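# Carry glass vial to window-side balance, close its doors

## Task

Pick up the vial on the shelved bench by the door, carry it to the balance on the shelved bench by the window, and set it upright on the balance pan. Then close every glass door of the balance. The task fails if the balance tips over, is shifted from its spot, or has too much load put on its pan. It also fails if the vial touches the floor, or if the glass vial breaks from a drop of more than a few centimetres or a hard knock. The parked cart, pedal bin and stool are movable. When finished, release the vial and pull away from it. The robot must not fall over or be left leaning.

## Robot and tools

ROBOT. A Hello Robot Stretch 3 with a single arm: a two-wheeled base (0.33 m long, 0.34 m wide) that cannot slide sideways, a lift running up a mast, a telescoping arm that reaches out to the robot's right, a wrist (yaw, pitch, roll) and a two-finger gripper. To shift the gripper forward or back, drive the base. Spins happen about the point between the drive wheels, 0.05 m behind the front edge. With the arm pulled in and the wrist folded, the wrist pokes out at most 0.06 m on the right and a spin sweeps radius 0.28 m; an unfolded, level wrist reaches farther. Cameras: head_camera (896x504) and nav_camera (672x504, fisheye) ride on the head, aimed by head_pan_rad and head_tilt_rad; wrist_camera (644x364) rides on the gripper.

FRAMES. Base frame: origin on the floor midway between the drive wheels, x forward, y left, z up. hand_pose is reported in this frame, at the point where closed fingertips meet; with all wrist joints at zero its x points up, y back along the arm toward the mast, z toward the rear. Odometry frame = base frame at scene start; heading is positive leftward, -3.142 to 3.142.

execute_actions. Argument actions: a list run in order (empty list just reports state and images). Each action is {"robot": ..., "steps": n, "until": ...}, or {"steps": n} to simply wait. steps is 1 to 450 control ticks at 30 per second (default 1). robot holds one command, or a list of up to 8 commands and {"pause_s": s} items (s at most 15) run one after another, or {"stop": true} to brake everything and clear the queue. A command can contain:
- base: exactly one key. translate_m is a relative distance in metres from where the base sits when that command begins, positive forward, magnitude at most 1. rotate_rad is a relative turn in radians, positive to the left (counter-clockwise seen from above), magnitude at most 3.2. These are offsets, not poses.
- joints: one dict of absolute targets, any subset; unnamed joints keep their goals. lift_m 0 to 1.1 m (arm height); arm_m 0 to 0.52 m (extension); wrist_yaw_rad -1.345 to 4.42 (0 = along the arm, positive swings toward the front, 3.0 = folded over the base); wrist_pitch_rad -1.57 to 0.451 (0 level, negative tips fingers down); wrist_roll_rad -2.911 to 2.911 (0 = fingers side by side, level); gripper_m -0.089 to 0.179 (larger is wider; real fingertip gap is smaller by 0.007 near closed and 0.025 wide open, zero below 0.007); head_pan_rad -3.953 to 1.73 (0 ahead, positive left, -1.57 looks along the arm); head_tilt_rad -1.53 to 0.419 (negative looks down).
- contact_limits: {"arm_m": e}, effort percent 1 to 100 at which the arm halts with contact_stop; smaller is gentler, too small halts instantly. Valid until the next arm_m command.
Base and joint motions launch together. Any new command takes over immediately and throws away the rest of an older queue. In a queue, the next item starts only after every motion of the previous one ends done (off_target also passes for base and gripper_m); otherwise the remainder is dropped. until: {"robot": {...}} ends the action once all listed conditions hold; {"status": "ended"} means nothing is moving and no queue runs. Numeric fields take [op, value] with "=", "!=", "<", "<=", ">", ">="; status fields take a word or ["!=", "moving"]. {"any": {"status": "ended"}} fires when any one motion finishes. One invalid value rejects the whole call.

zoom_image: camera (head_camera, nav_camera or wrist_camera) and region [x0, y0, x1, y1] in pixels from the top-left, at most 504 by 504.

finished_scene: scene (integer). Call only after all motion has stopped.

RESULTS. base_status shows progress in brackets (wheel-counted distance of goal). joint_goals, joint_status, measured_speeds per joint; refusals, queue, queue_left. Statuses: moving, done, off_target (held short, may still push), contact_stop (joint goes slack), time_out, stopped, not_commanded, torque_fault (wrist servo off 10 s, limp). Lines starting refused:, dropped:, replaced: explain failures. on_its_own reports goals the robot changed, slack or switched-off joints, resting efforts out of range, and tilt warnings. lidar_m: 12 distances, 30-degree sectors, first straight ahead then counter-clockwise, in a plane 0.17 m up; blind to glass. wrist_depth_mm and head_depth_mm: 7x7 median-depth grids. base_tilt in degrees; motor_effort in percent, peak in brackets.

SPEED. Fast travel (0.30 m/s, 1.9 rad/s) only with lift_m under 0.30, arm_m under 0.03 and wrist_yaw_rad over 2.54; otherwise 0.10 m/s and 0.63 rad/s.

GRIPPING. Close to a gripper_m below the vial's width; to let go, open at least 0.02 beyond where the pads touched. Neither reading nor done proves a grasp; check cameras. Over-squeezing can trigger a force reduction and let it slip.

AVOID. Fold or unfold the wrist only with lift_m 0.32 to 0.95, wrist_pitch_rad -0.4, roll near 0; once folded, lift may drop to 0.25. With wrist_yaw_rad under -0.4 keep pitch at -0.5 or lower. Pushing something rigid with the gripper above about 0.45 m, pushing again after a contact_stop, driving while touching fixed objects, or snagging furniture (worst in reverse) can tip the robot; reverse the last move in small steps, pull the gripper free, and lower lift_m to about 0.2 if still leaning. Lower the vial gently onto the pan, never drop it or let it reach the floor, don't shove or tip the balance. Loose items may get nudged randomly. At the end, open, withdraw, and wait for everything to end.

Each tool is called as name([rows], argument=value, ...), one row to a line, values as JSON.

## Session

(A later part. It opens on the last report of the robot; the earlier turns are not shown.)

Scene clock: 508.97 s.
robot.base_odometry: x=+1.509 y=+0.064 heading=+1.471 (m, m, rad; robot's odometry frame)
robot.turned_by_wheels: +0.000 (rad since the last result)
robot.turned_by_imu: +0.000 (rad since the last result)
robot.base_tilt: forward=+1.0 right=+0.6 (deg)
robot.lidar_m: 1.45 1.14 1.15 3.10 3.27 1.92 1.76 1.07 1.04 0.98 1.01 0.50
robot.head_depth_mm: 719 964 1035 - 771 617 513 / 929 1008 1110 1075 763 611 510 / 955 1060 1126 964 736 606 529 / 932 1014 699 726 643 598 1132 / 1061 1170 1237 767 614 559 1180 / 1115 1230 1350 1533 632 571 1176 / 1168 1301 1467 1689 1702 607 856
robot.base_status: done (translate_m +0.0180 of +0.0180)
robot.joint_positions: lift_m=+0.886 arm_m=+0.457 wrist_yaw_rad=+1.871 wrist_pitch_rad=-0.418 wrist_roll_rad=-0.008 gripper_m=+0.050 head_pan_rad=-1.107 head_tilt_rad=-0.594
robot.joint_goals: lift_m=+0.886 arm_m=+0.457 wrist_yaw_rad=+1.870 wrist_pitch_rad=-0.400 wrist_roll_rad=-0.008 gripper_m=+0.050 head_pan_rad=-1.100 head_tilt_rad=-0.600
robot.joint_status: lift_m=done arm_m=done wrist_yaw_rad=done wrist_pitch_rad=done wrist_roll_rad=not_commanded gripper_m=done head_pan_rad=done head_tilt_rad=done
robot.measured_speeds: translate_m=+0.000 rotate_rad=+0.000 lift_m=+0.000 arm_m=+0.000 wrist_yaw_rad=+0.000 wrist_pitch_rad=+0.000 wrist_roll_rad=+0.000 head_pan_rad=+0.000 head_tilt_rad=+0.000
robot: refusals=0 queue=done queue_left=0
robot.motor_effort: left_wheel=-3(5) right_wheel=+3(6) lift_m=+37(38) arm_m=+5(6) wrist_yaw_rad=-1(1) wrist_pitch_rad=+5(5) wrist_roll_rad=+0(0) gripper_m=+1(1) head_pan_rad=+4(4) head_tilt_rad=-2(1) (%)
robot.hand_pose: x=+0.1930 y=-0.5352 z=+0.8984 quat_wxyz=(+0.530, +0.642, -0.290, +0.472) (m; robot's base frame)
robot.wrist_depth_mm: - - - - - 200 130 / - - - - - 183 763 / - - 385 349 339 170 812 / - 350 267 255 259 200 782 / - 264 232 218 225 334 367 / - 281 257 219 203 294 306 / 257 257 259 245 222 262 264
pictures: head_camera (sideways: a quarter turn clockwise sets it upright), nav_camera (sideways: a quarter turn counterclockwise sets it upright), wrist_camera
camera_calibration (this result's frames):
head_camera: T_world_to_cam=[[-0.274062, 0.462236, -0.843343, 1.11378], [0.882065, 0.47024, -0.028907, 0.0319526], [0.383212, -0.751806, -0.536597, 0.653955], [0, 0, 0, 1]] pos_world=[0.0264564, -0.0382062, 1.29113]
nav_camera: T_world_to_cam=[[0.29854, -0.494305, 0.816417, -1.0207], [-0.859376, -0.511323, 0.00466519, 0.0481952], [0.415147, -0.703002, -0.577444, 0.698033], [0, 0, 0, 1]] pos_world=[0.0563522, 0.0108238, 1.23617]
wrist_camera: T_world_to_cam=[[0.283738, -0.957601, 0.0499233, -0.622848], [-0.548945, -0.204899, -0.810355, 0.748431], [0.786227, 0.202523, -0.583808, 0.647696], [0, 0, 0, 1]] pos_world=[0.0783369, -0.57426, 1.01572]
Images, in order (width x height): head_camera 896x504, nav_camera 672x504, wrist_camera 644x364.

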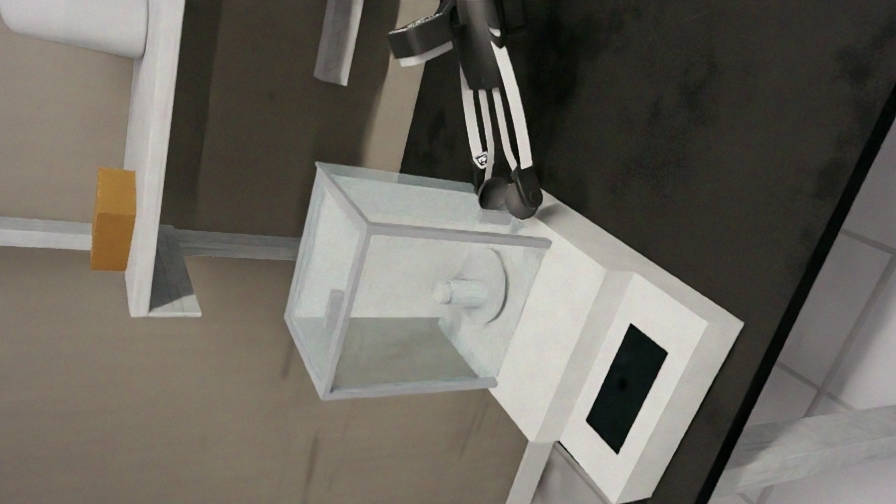

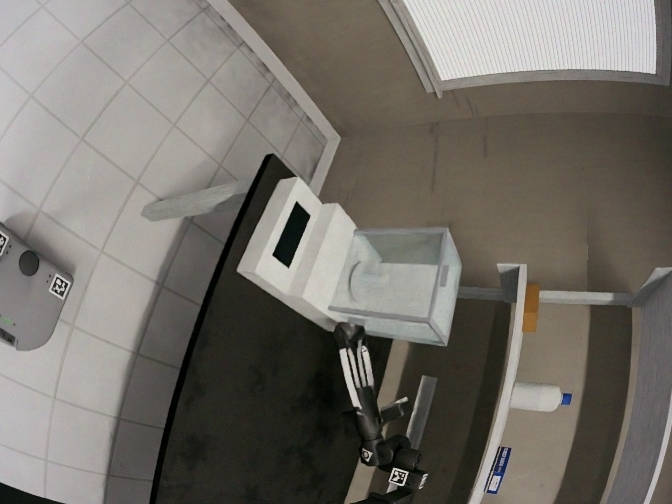

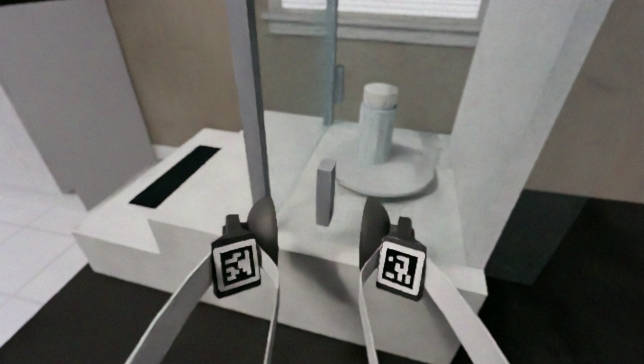

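execute_actions([
  {"robot": {"base": {"translate_m": 0.005}}, "steps": 100, "until": {"robot": {"status": "ended"}}},
  {"robot": {"joints": {"arm_m": 0.425}, "contact_limits": {"arm_m": 12}}, "steps": 150, "until": {"robot": {"status": "ended"}}},
])

Scene clock: 519.00 s.
robot.base_odometry: x=+1.510 y=+0.069 heading=+1.470 (m, m, rad; robot's odometry frame)
robot.turned_by_wheels: +0.000 (rad since the last result)
robot.turned_by_imu: -0.001 (rad since the last result)
robot.base_tilt: forward=+1.0 right=+0.7 (deg)
robot.lidar_m: 1.45 1.14 1.15 3.11 3.26 1.92 1.76 1.07 1.05 0.98 1.00 0.49
robot.head_depth_mm: 721 961 1030 1119 746 616 512 / 930 1012 1110 1077 753 609 510 / 955 1056 1122 925 732 606 528 / 927 997 699 726 632 599 1139 / 1063 1166 1242 767 613 557 1179 / 1110 1227 1374 1542 632 571 1177 / 1174 1302 1463 1683 1701 607 880
robot.base_status: done (translate_m +0.0050 of +0.0050)
robot.joint_positions: lift_m=+0.886 arm_m=+0.425 wrist_yaw_rad=+1.871 wrist_pitch_rad=-0.421 wrist_roll_rad=-0.008 gripper_m=+0.050 head_pan_rad=-1.107 head_tilt_rad=-0.594
robot.joint_goals: lift_m=+0.886 arm_m=+0.425 wrist_yaw_rad=+1.870 wrist_pitch_rad=-0.400 wrist_roll_rad=-0.008 gripper_m=+0.050 head_pan_rad=-1.100 head_tilt_rad=-0.600
robot.joint_status: lift_m=done arm_m=done wrist_yaw_rad=done wrist_pitch_rad=done wrist_roll_rad=not_commanded gripper_m=done head_pan_rad=done head_tilt_rad=done
robot.measured_speeds: translate_m=+0.000 rotate_rad=+0.000 lift_m=+0.000 arm_m=+0.000 wrist_yaw_rad=+0.000 wrist_pitch_rad=+0.000 wrist_roll_rad=+0.000 head_pan_rad=+0.000 head_tilt_rad=+0.000
robot: refusals=0 queue=done queue_left=0
robot.motor_effort: left_wheel=-11(11) right_wheel=+12(12) lift_m=+37(38) arm_m=-5(5) wrist_yaw_rad=-1(1) wrist_pitch_rad=+6(6) wrist_roll_rad=+0(0) gripper_m=+1(1) head_pan_rad=+4(4) head_tilt_rad=-2(2) (%)
robot.contact_limits: arm_m 12 (drawing in: default 27, maximum 45; extending or still: default 38, maximum 63)
robot.hand_pose: x=+0.1926 y=-0.5044 z=+0.8977 quat_wxyz=(+0.531, +0.642, -0.289, +0.471) (m; robot's base frame)
robot.wrist_depth_mm: - - - - - - 153 / - - - - - 278 145 / - - - 331 287 258 142 / - - 297 246 249 238 163 / - 266 226 208 223 205 356 / - 276 249 214 199 186 305 / 268 254 259 245 217 196 264
pictures: head_camera (sideways: a quarter turn clockwise sets it upright), nav_camera (sideways: a quarter turn counterclockwise sets it upright), wrist_camera
camera_calibration (this result's frames):
head_camera: T_world_to_cam=[[-0.274062, 0.462236, -0.843343, 1.11378], [0.882065, 0.47024, -0.0289071, 0.0319526], [0.383212, -0.751806, -0.536597, 0.653955], [0, 0, 0, 1]] pos_world=[0.0264564, -0.0382062, 1.29113]
nav_camera: T_world_to_cam=[[0.29854, -0.494304, 0.816417, -1.0207], [-0.859376, -0.511323, 0.00466519, 0.0481952], [0.415147, -0.703002, -0.577444, 0.698033], [0, 0, 0, 1]] pos_world=[0.0563522, 0.0108238, 1.23617]
wrist_camera: T_world_to_cam=[[0.283156, -0.957771, 0.0499644, -0.593173], [-0.551747, -0.205289, -0.808351, 0.752511], [0.784473, 0.201322, -0.586576, 0.643525], [0, 0, 0, 1]] pos_world=[0.078329, -0.543198, 1.01541]
Images, in order (width x height): head_camera 896x504, nav_camera 672x504, wrist_camera 644x364.

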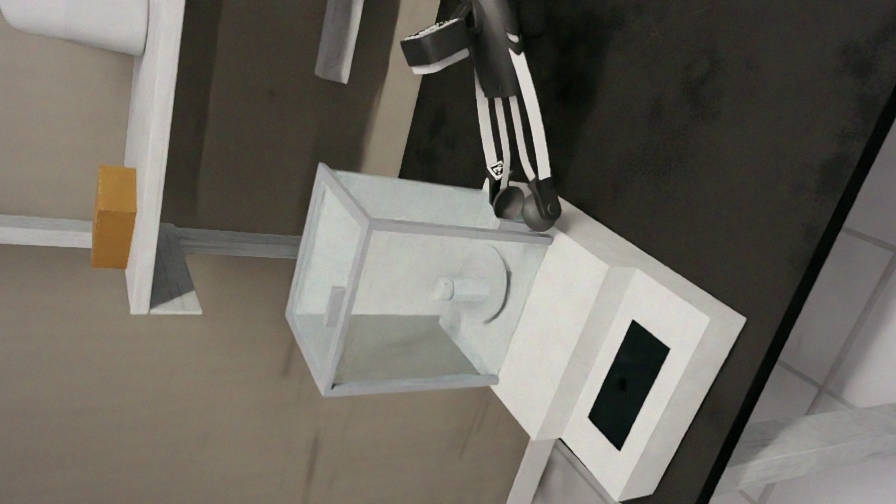

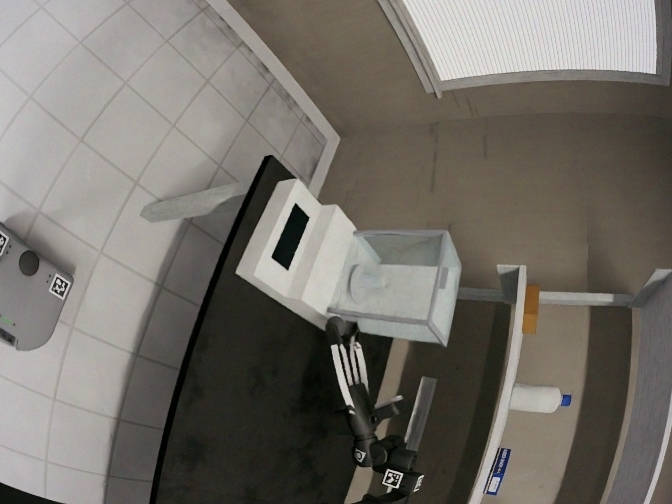

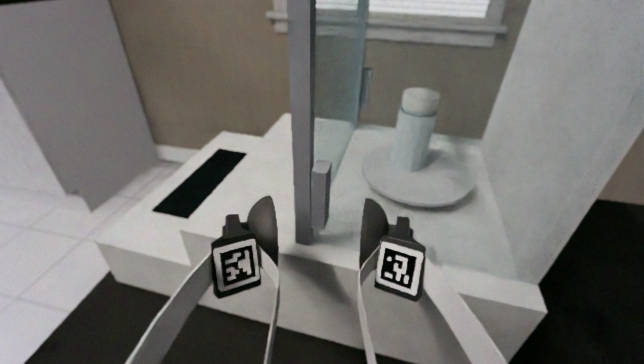

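execute_actions([
  {"robot": {"joints": {"arm_m": 0.413}, "contact_limits": {"arm_m": 12}}, "steps": 150, "until": {"robot": {"status": "ended"}}},
])

Scene clock: 521.50 s.
robot.base_odometry: x=+1.510 y=+0.069 heading=+1.470 (m, m, rad; robot's odometry frame)
robot.turned_by_wheels: +0.000 (rad since the last result)
robot.turned_by_imu: -0.001 (rad since the last result)
robot.base_tilt: forward=+0.9 right=+0.8 (deg)
robot.lidar_m: 1.44 1.14 1.14 3.12 3.24 1.91 1.76 1.07 1.05 0.98 1.00 0.49
robot.head_depth_mm: 722 966 1033 1121 746 616 512 / 930 1012 1107 1071 739 610 510 / 952 1053 1121 921 732 607 530 / 930 1003 700 729 632 599 1141 / 1060 1166 1236 769 615 556 1178 / 1110 1231 1374 1532 631 570 1177 / 1173 1300 1472 1687 1698 606 880
robot.base_status: done (translate_m +0.0050 of +0.0050)
robot.joint_positions: lift_m=+0.886 arm_m=+0.414 wrist_yaw_rad=+1.858 wrist_pitch_rad=-0.425 wrist_roll_rad=-0.008 gripper_m=+0.050 head_pan_rad=-1.107 head_tilt_rad=-0.594
robot.joint_goals: lift_m=+0.886 arm_m=+0.413 wrist_yaw_rad=+1.870 wrist_pitch_rad=-0.400 wrist_roll_rad=-0.008 gripper_m=+0.050 head_pan_rad=-1.100 head_tilt_rad=-0.600
robot.joint_status: lift_m=done arm_m=done wrist_yaw_rad=done wrist_pitch_rad=done wrist_roll_rad=not_commanded gripper_m=done head_pan_rad=done head_tilt_rad=done
robot.measured_speeds: translate_m=+0.000 rotate_rad=+0.000 lift_m=+0.000 arm_m=+0.000 wrist_yaw_rad=+0.000 wrist_pitch_rad=+0.000 wrist_roll_rad=+0.000 head_pan_rad=+0.000 head_tilt_rad=+0.000
robot: refusals=0 queue=done queue_left=0
robot.motor_effort: left_wheel=-15(15) right_wheel=+18(18) lift_m=+36(37) arm_m=-7(6) wrist_yaw_rad=+10(9) wrist_pitch_rad=+7(7) wrist_roll_rad=+0(0) gripper_m=-2(2) head_pan_rad=+3(4) head_tilt_rad=-2(2) (%)
robot.contact_limits: arm_m 12 (drawing in: default 27, maximum 45; extending or still: default 38, maximum 63)
robot.hand_pose: x=+0.1930 y=-0.4953 z=+0.8969 quat_wxyz=(+0.535, +0.641, -0.292, +0.467) (m; robot's base frame)
robot.wrist_depth_mm: - - - - - - 164 / - - - - - - 158 / - - - 328 320 273 152 / - - 295 249 250 248 158 / - 268 232 209 227 212 339 / - 275 249 212 199 185 304 / 997 254 256 244 219 193 263
pictures: head_camera (sideways: a quarter turn clockwise sets it upright), nav_camera (sideways: a quarter turn counterclockwise sets it upright), wrist_camera
camera_calibration (this result's frames):
head_camera: T_world_to_cam=[[-0.274062, 0.462236, -0.843343, 1.11378], [0.882065, 0.47024, -0.0289071, 0.0319526], [0.383212, -0.751806, -0.536597, 0.653955], [0, 0, 0, 1]] pos_world=[0.0264564, -0.0382062, 1.29113]
nav_camera: T_world_to_cam=[[0.29854, -0.494304, 0.816417, -1.0207], [-0.859376, -0.511323, 0.00466519, 0.0481952], [0.415147, -0.703002, -0.577444, 0.698033], [0, 0, 0, 1]] pos_world=[0.0563522, 0.0108238, 1.23617]
wrist_camera: T_world_to_cam=[[0.271378, -0.961173, 0.0500072, -0.584014], [-0.556957, -0.199201, -0.806299, 0.756174], [0.784954, 0.19096, -0.589391, 0.638274], [0, 0, 0, 1]] pos_world=[0.078629, -0.532593, 1.0151]
Images, in order (width x height): head_camera 896x504, nav_camera 672x504, wrist_camera 644x364.

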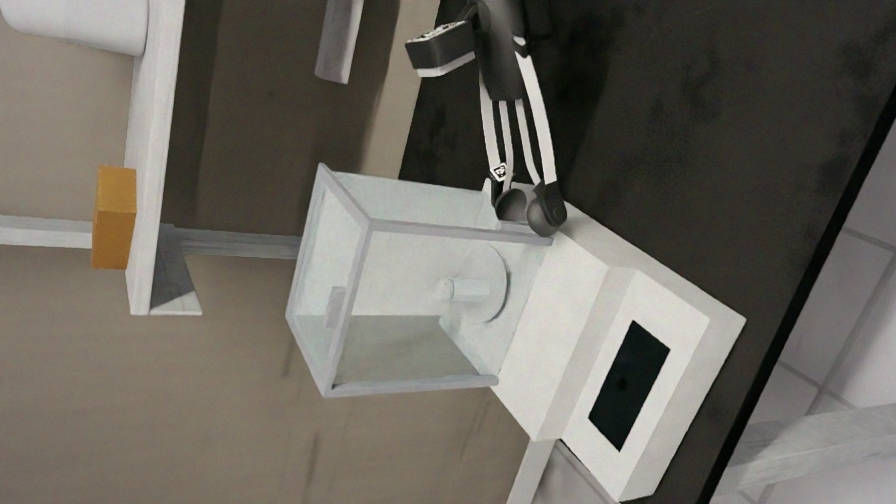

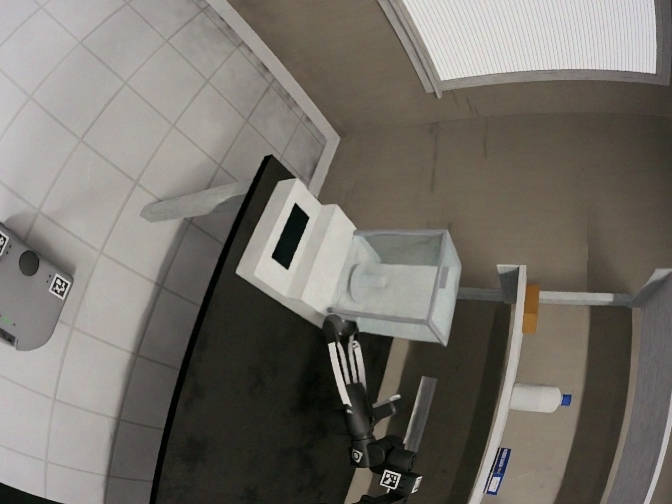

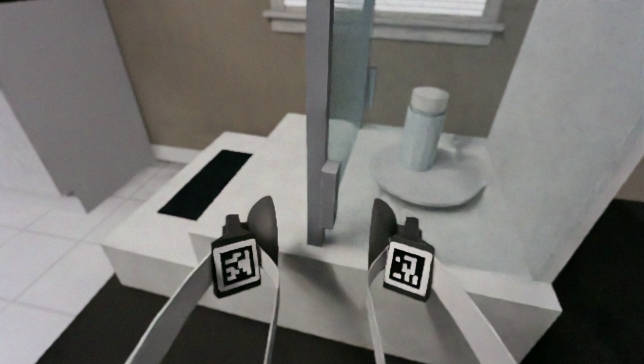

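execute_actions([
  {"robot": {"base": {"translate_m": -0.08}}, "steps": 150, "until": {"robot": {"status": "ended"}}},
])

Scene clock: 524.67 s.
robot.base_odometry: x=+1.502 y=-0.010 heading=+1.471 (m, m, rad; robot's odometry frame)
robot.turned_by_wheels: +0.001 (rad since the last result)
robot.turned_by_imu: +0.001 (rad since the last result)
robot.base_tilt: forward=+1.1 right=+0.7 (deg)
robot.lidar_m: 1.52 1.19 1.25 2.84 3.25 1.83 1.68 1.00 1.05 0.99 1.01 0.56
robot.head_depth_mm: 872 966 1034 1124 746 616 513 / 904 1012 1094 1070 739 610 509 / 973 1060 1176 1014 732 605 532 / 950 1094 1163 773 726 600 1135 / 1055 1051 735 743 654 596 1188 / 1121 1235 1358 798 633 576 1201 / 1178 1310 1458 1640 643 614 921
robot.base_status: done (translate_m -0.0800 of -0.0800)
robot.joint_positions: lift_m=+0.886 arm_m=+0.413 wrist_yaw_rad=+1.867 wrist_pitch_rad=-0.420 wrist_roll_rad=-0.008 gripper_m=+0.050 head_pan_rad=-1.107 head_tilt_rad=-0.594
robot.joint_goals: lift_m=+0.886 arm_m=+0.413 wrist_yaw_rad=+1.870 wrist_pitch_rad=-0.400 wrist_roll_rad=-0.008 gripper_m=+0.050 head_pan_rad=-1.100 head_tilt_rad=-0.600
robot.joint_status: lift_m=done arm_m=done wrist_yaw_rad=done wrist_pitch_rad=done wrist_roll_rad=not_commanded gripper_m=done head_pan_rad=done head_tilt_rad=done
robot.measured_speeds: translate_m=+0.000 rotate_rad=+0.000 lift_m=+0.000 arm_m=+0.000 wrist_yaw_rad=+0.000 wrist_pitch_rad=+0.000 wrist_roll_rad=+0.000 head_pan_rad=+0.000 head_tilt_rad=+0.000
robot: refusals=0 queue=done queue_left=0
robot.motor_effort: left_wheel=-3(20) right_wheel=+2(19) lift_m=+36(36) arm_m=-5(8) wrist_yaw_rad=+2(9) wrist_pitch_rad=+6(7) wrist_roll_rad=+0(0) gripper_m=+1(2) head_pan_rad=+3(3) head_tilt_rad=-2(2) (%)
robot.contact_limits: arm_m 12 (drawing in: default 27, maximum 45; extending or still: default 38, maximum 63)
robot.hand_pose: x=+0.1931 y=-0.4930 z=+0.8981 quat_wxyz=(+0.532, +0.641, -0.291, +0.471) (m; robot's base frame)
robot.wrist_depth_mm: - - - - - - 202 / - - - - - 319 798 / - - - 329 316 292 859 / - - 316 276 272 265 463 / - - 328 299 260 251 365 / - 305 288 298 282 294 306 / - 253 256 257 260 261 266
pictures: head_camera (sideways: a quarter turn clockwise sets it upright), nav_camera (sideways: a quarter turn counterclockwise sets it upright), wrist_camera
camera_calibration (this result's frames):
head_camera: T_world_to_cam=[[-0.274062, 0.462236, -0.843343, 1.11378], [0.882065, 0.47024, -0.028907, 0.0319526], [0.383212, -0.751806, -0.536597, 0.653955], [0, 0, 0, 1]] pos_world=[0.0264564, -0.0382062, 1.29113]
nav_camera: T_world_to_cam=[[0.29854, -0.494304, 0.816417, -1.0207], [-0.859376, -0.511323, 0.00466519, 0.0481952], [0.415147, -0.703002, -0.577444, 0.698033], [0, 0, 0, 1]] pos_world=[0.0563522, 0.0108238, 1.23617]
wrist_camera: T_world_to_cam=[[0.279652, -0.958801, 0.0499455, -0.582267], [-0.551191, -0.202924, -0.809327, 0.757359], [0.786119, 0.198801, -0.585231, 0.63838], [0, 0, 0, 1]] pos_world=[0.0784399, -0.531502, 1.01563]
Images, in order (width x height): head_camera 896x504, nav_camera 672x504, wrist_camera 644x364.

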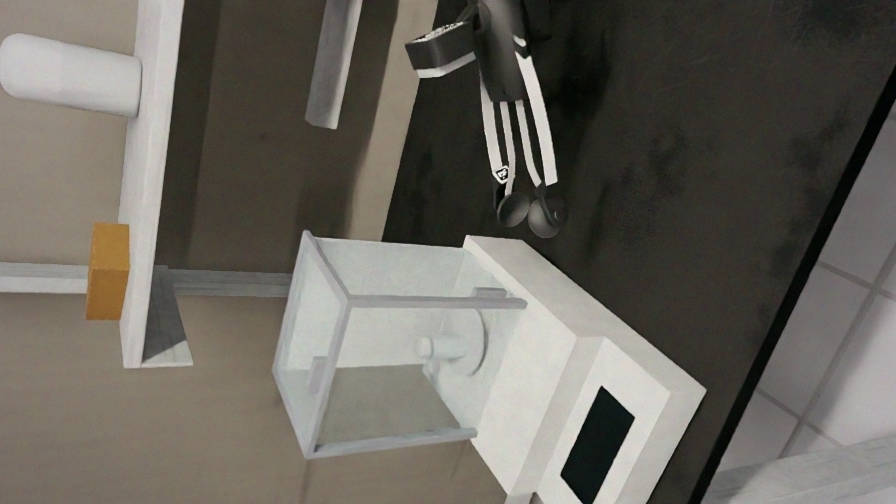

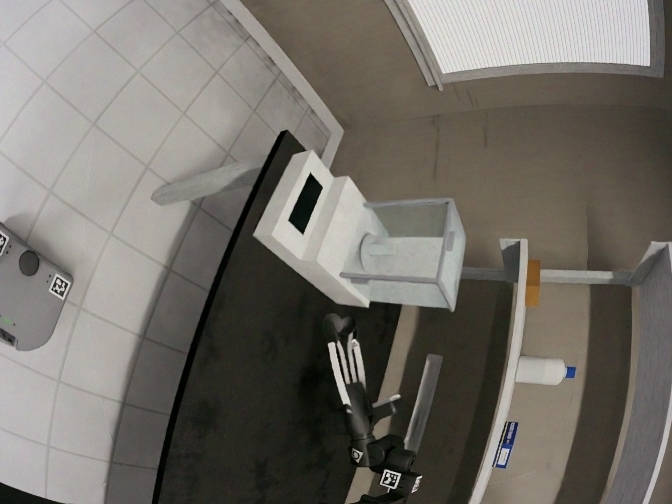

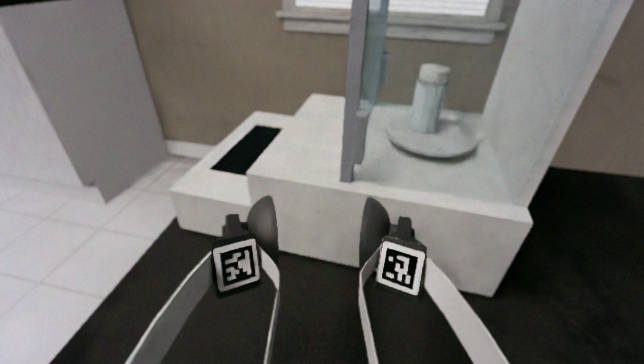

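zoom_image(camera="head_camera", region=[260, 220, 560, 470])

Region (260, 220, 560, 470) of head_camera's 896x504 image, scaled by 1.680, with more detail than that image has.

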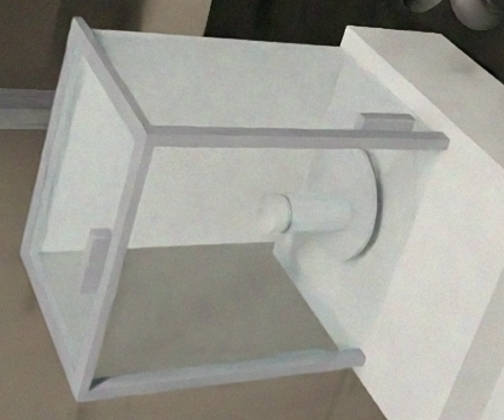

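execute_actions([
  {"robot": {"base": {"translate_m": -0.1}, "joints": {"arm_m": 0.0}}, "steps": 300, "until": {"robot": {"status": "ended"}}},
])

Scene clock: 532.77 s.
robot.base_odometry: x=+1.492 y=-0.110 heading=+1.471 (m, m, rad; robot's odometry frame)
robot.turned_by_wheels: +0.000 (rad since the last result)
robot.turned_by_imu: +0.000 (rad since the last result)
robot.base_tilt: forward=+1.0 right=+0.7 (deg)
robot.lidar_m: 1.62 1.27 1.39 2.83 3.13 1.73 1.58 0.91 1.06 1.00 1.02 0.64
robot.head_depth_mm: 896 976 1042 1039 771 615 - / 924 1025 1094 1024 768 611 534 / 803 1070 1173 1012 756 605 543 / 1012 1123 1234 999 748 601 1165 / 963 1122 787 806 741 597 1220 / 1101 1237 775 751 680 611 1208 / 1176 1318 1487 766 648 643 1198
robot.base_status: done (translate_m -0.1000 of -0.1000)
robot.joint_positions: lift_m=+0.886 arm_m=+0.000 wrist_yaw_rad=+1.868 wrist_pitch_rad=-0.420 wrist_roll_rad=-0.008 gripper_m=+0.050 head_pan_rad=-1.107 head_tilt_rad=-0.594
robot.joint_goals: lift_m=+0.886 arm_m=+0.000 wrist_yaw_rad=+1.870 wrist_pitch_rad=-0.400 wrist_roll_rad=-0.008 gripper_m=+0.050 head_pan_rad=-1.100 head_tilt_rad=-0.600
robot.joint_status: lift_m=done arm_m=done wrist_yaw_rad=done wrist_pitch_rad=done wrist_roll_rad=not_commanded gripper_m=done head_pan_rad=done head_tilt_rad=done
robot.measured_speeds: translate_m=+0.000 rotate_rad=+0.000 lift_m=+0.000 arm_m=+0.000 wrist_yaw_rad=+0.000 wrist_pitch_rad=+0.000 wrist_roll_rad=+0.000 head_pan_rad=+0.000 head_tilt_rad=+0.000
robot: refusals=0 queue=done queue_left=0
robot.motor_effort: left_wheel=-3(7) right_wheel=+2(4) lift_m=+36(36) arm_m=-5(9) wrist_yaw_rad=+2(2) wrist_pitch_rad=+6(6) wrist_roll_rad=+0(0) gripper_m=-1(1) head_pan_rad=+3(4) head_tilt_rad=-3(2) (%)
robot.hand_pose: x=+0.1930 y=-0.0797 z=+0.8981 quat_wxyz=(+0.531, +0.642, -0.290, +0.471) (m; robot's base frame)
robot.wrist_depth_mm: - - - - - - - / - - - - - - - / - - - - - - 433 / - - - - - 507 360 / - - - - - 579 332 / - - - - - - 312 / - - - - - - 272
pictures: head_camera (sideways: a quarter turn clockwise sets it upright), nav_camera (sideways: a quarter turn counterclockwise sets it upright), wrist_camera
camera_calibration (this result's frames):
head_camera: T_world_to_cam=[[-0.274077, 0.462227, -0.843343, 1.11378], [0.88205, 0.470269, -0.0289071, 0.0319527], [0.383236, -0.751793, -0.536597, 0.653954], [0, 0, 0, 1]] pos_world=[0.0264577, -0.0382056, 1.29113]
nav_camera: T_world_to_cam=[[0.298556, -0.494295, 0.816417, -1.0207], [-0.85936, -0.511351, 0.00466519, 0.0481951], [0.415169, -0.702989, -0.577444, 0.698033], [0, 0, 0, 1]] pos_world=[0.0563519, 0.0108254, 1.23617]
wrist_camera: T_world_to_cam=[[0.280977, -0.958414, 0.0499449, -0.186199], [-0.550877, -0.203677, -0.809352, 0.841089], [0.785867, 0.199895, -0.585197, 0.556394], [0, 0, 0, 1]] pos_world=[0.078403, -0.118366, 1.01564]
Images, in order (width x height): head_camera 896x504, nav_camera 672x504, wrist_camera 644x364.

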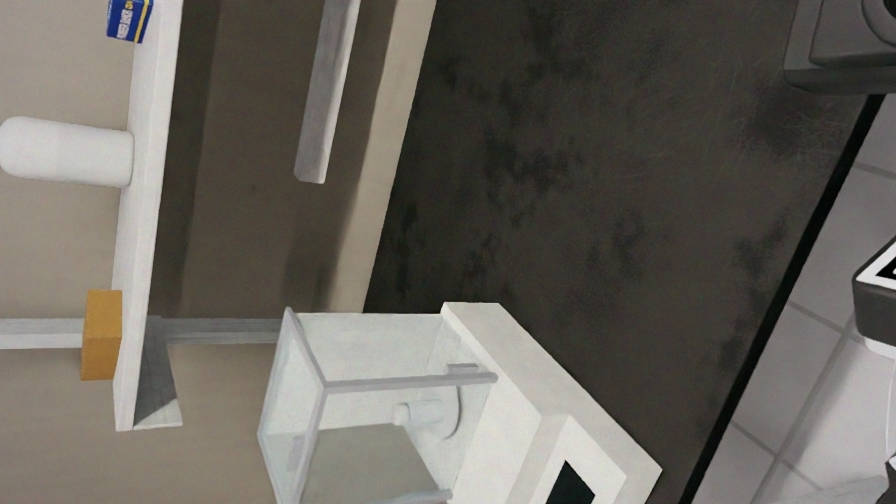

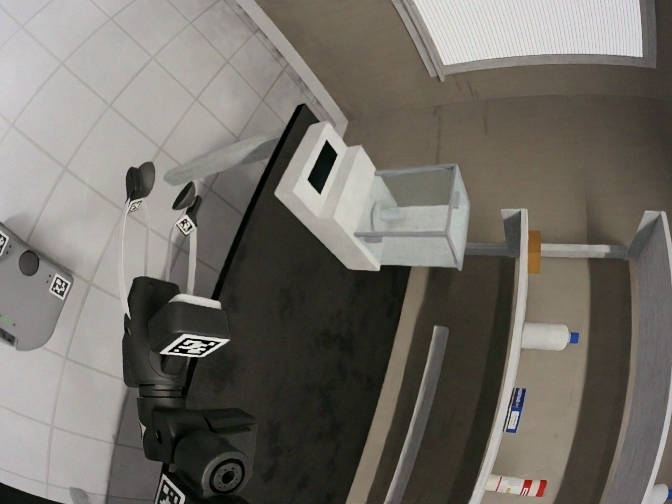

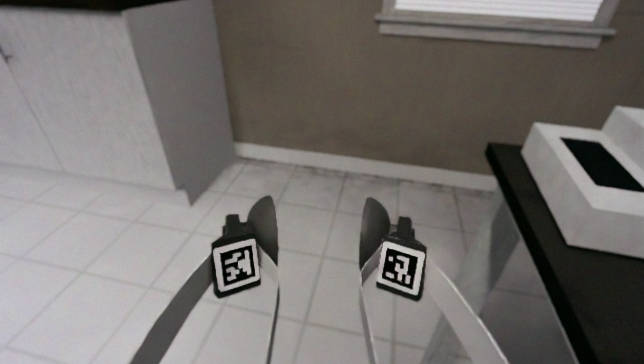

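finished_scene(scene=1)

The scene is finished: the task was done.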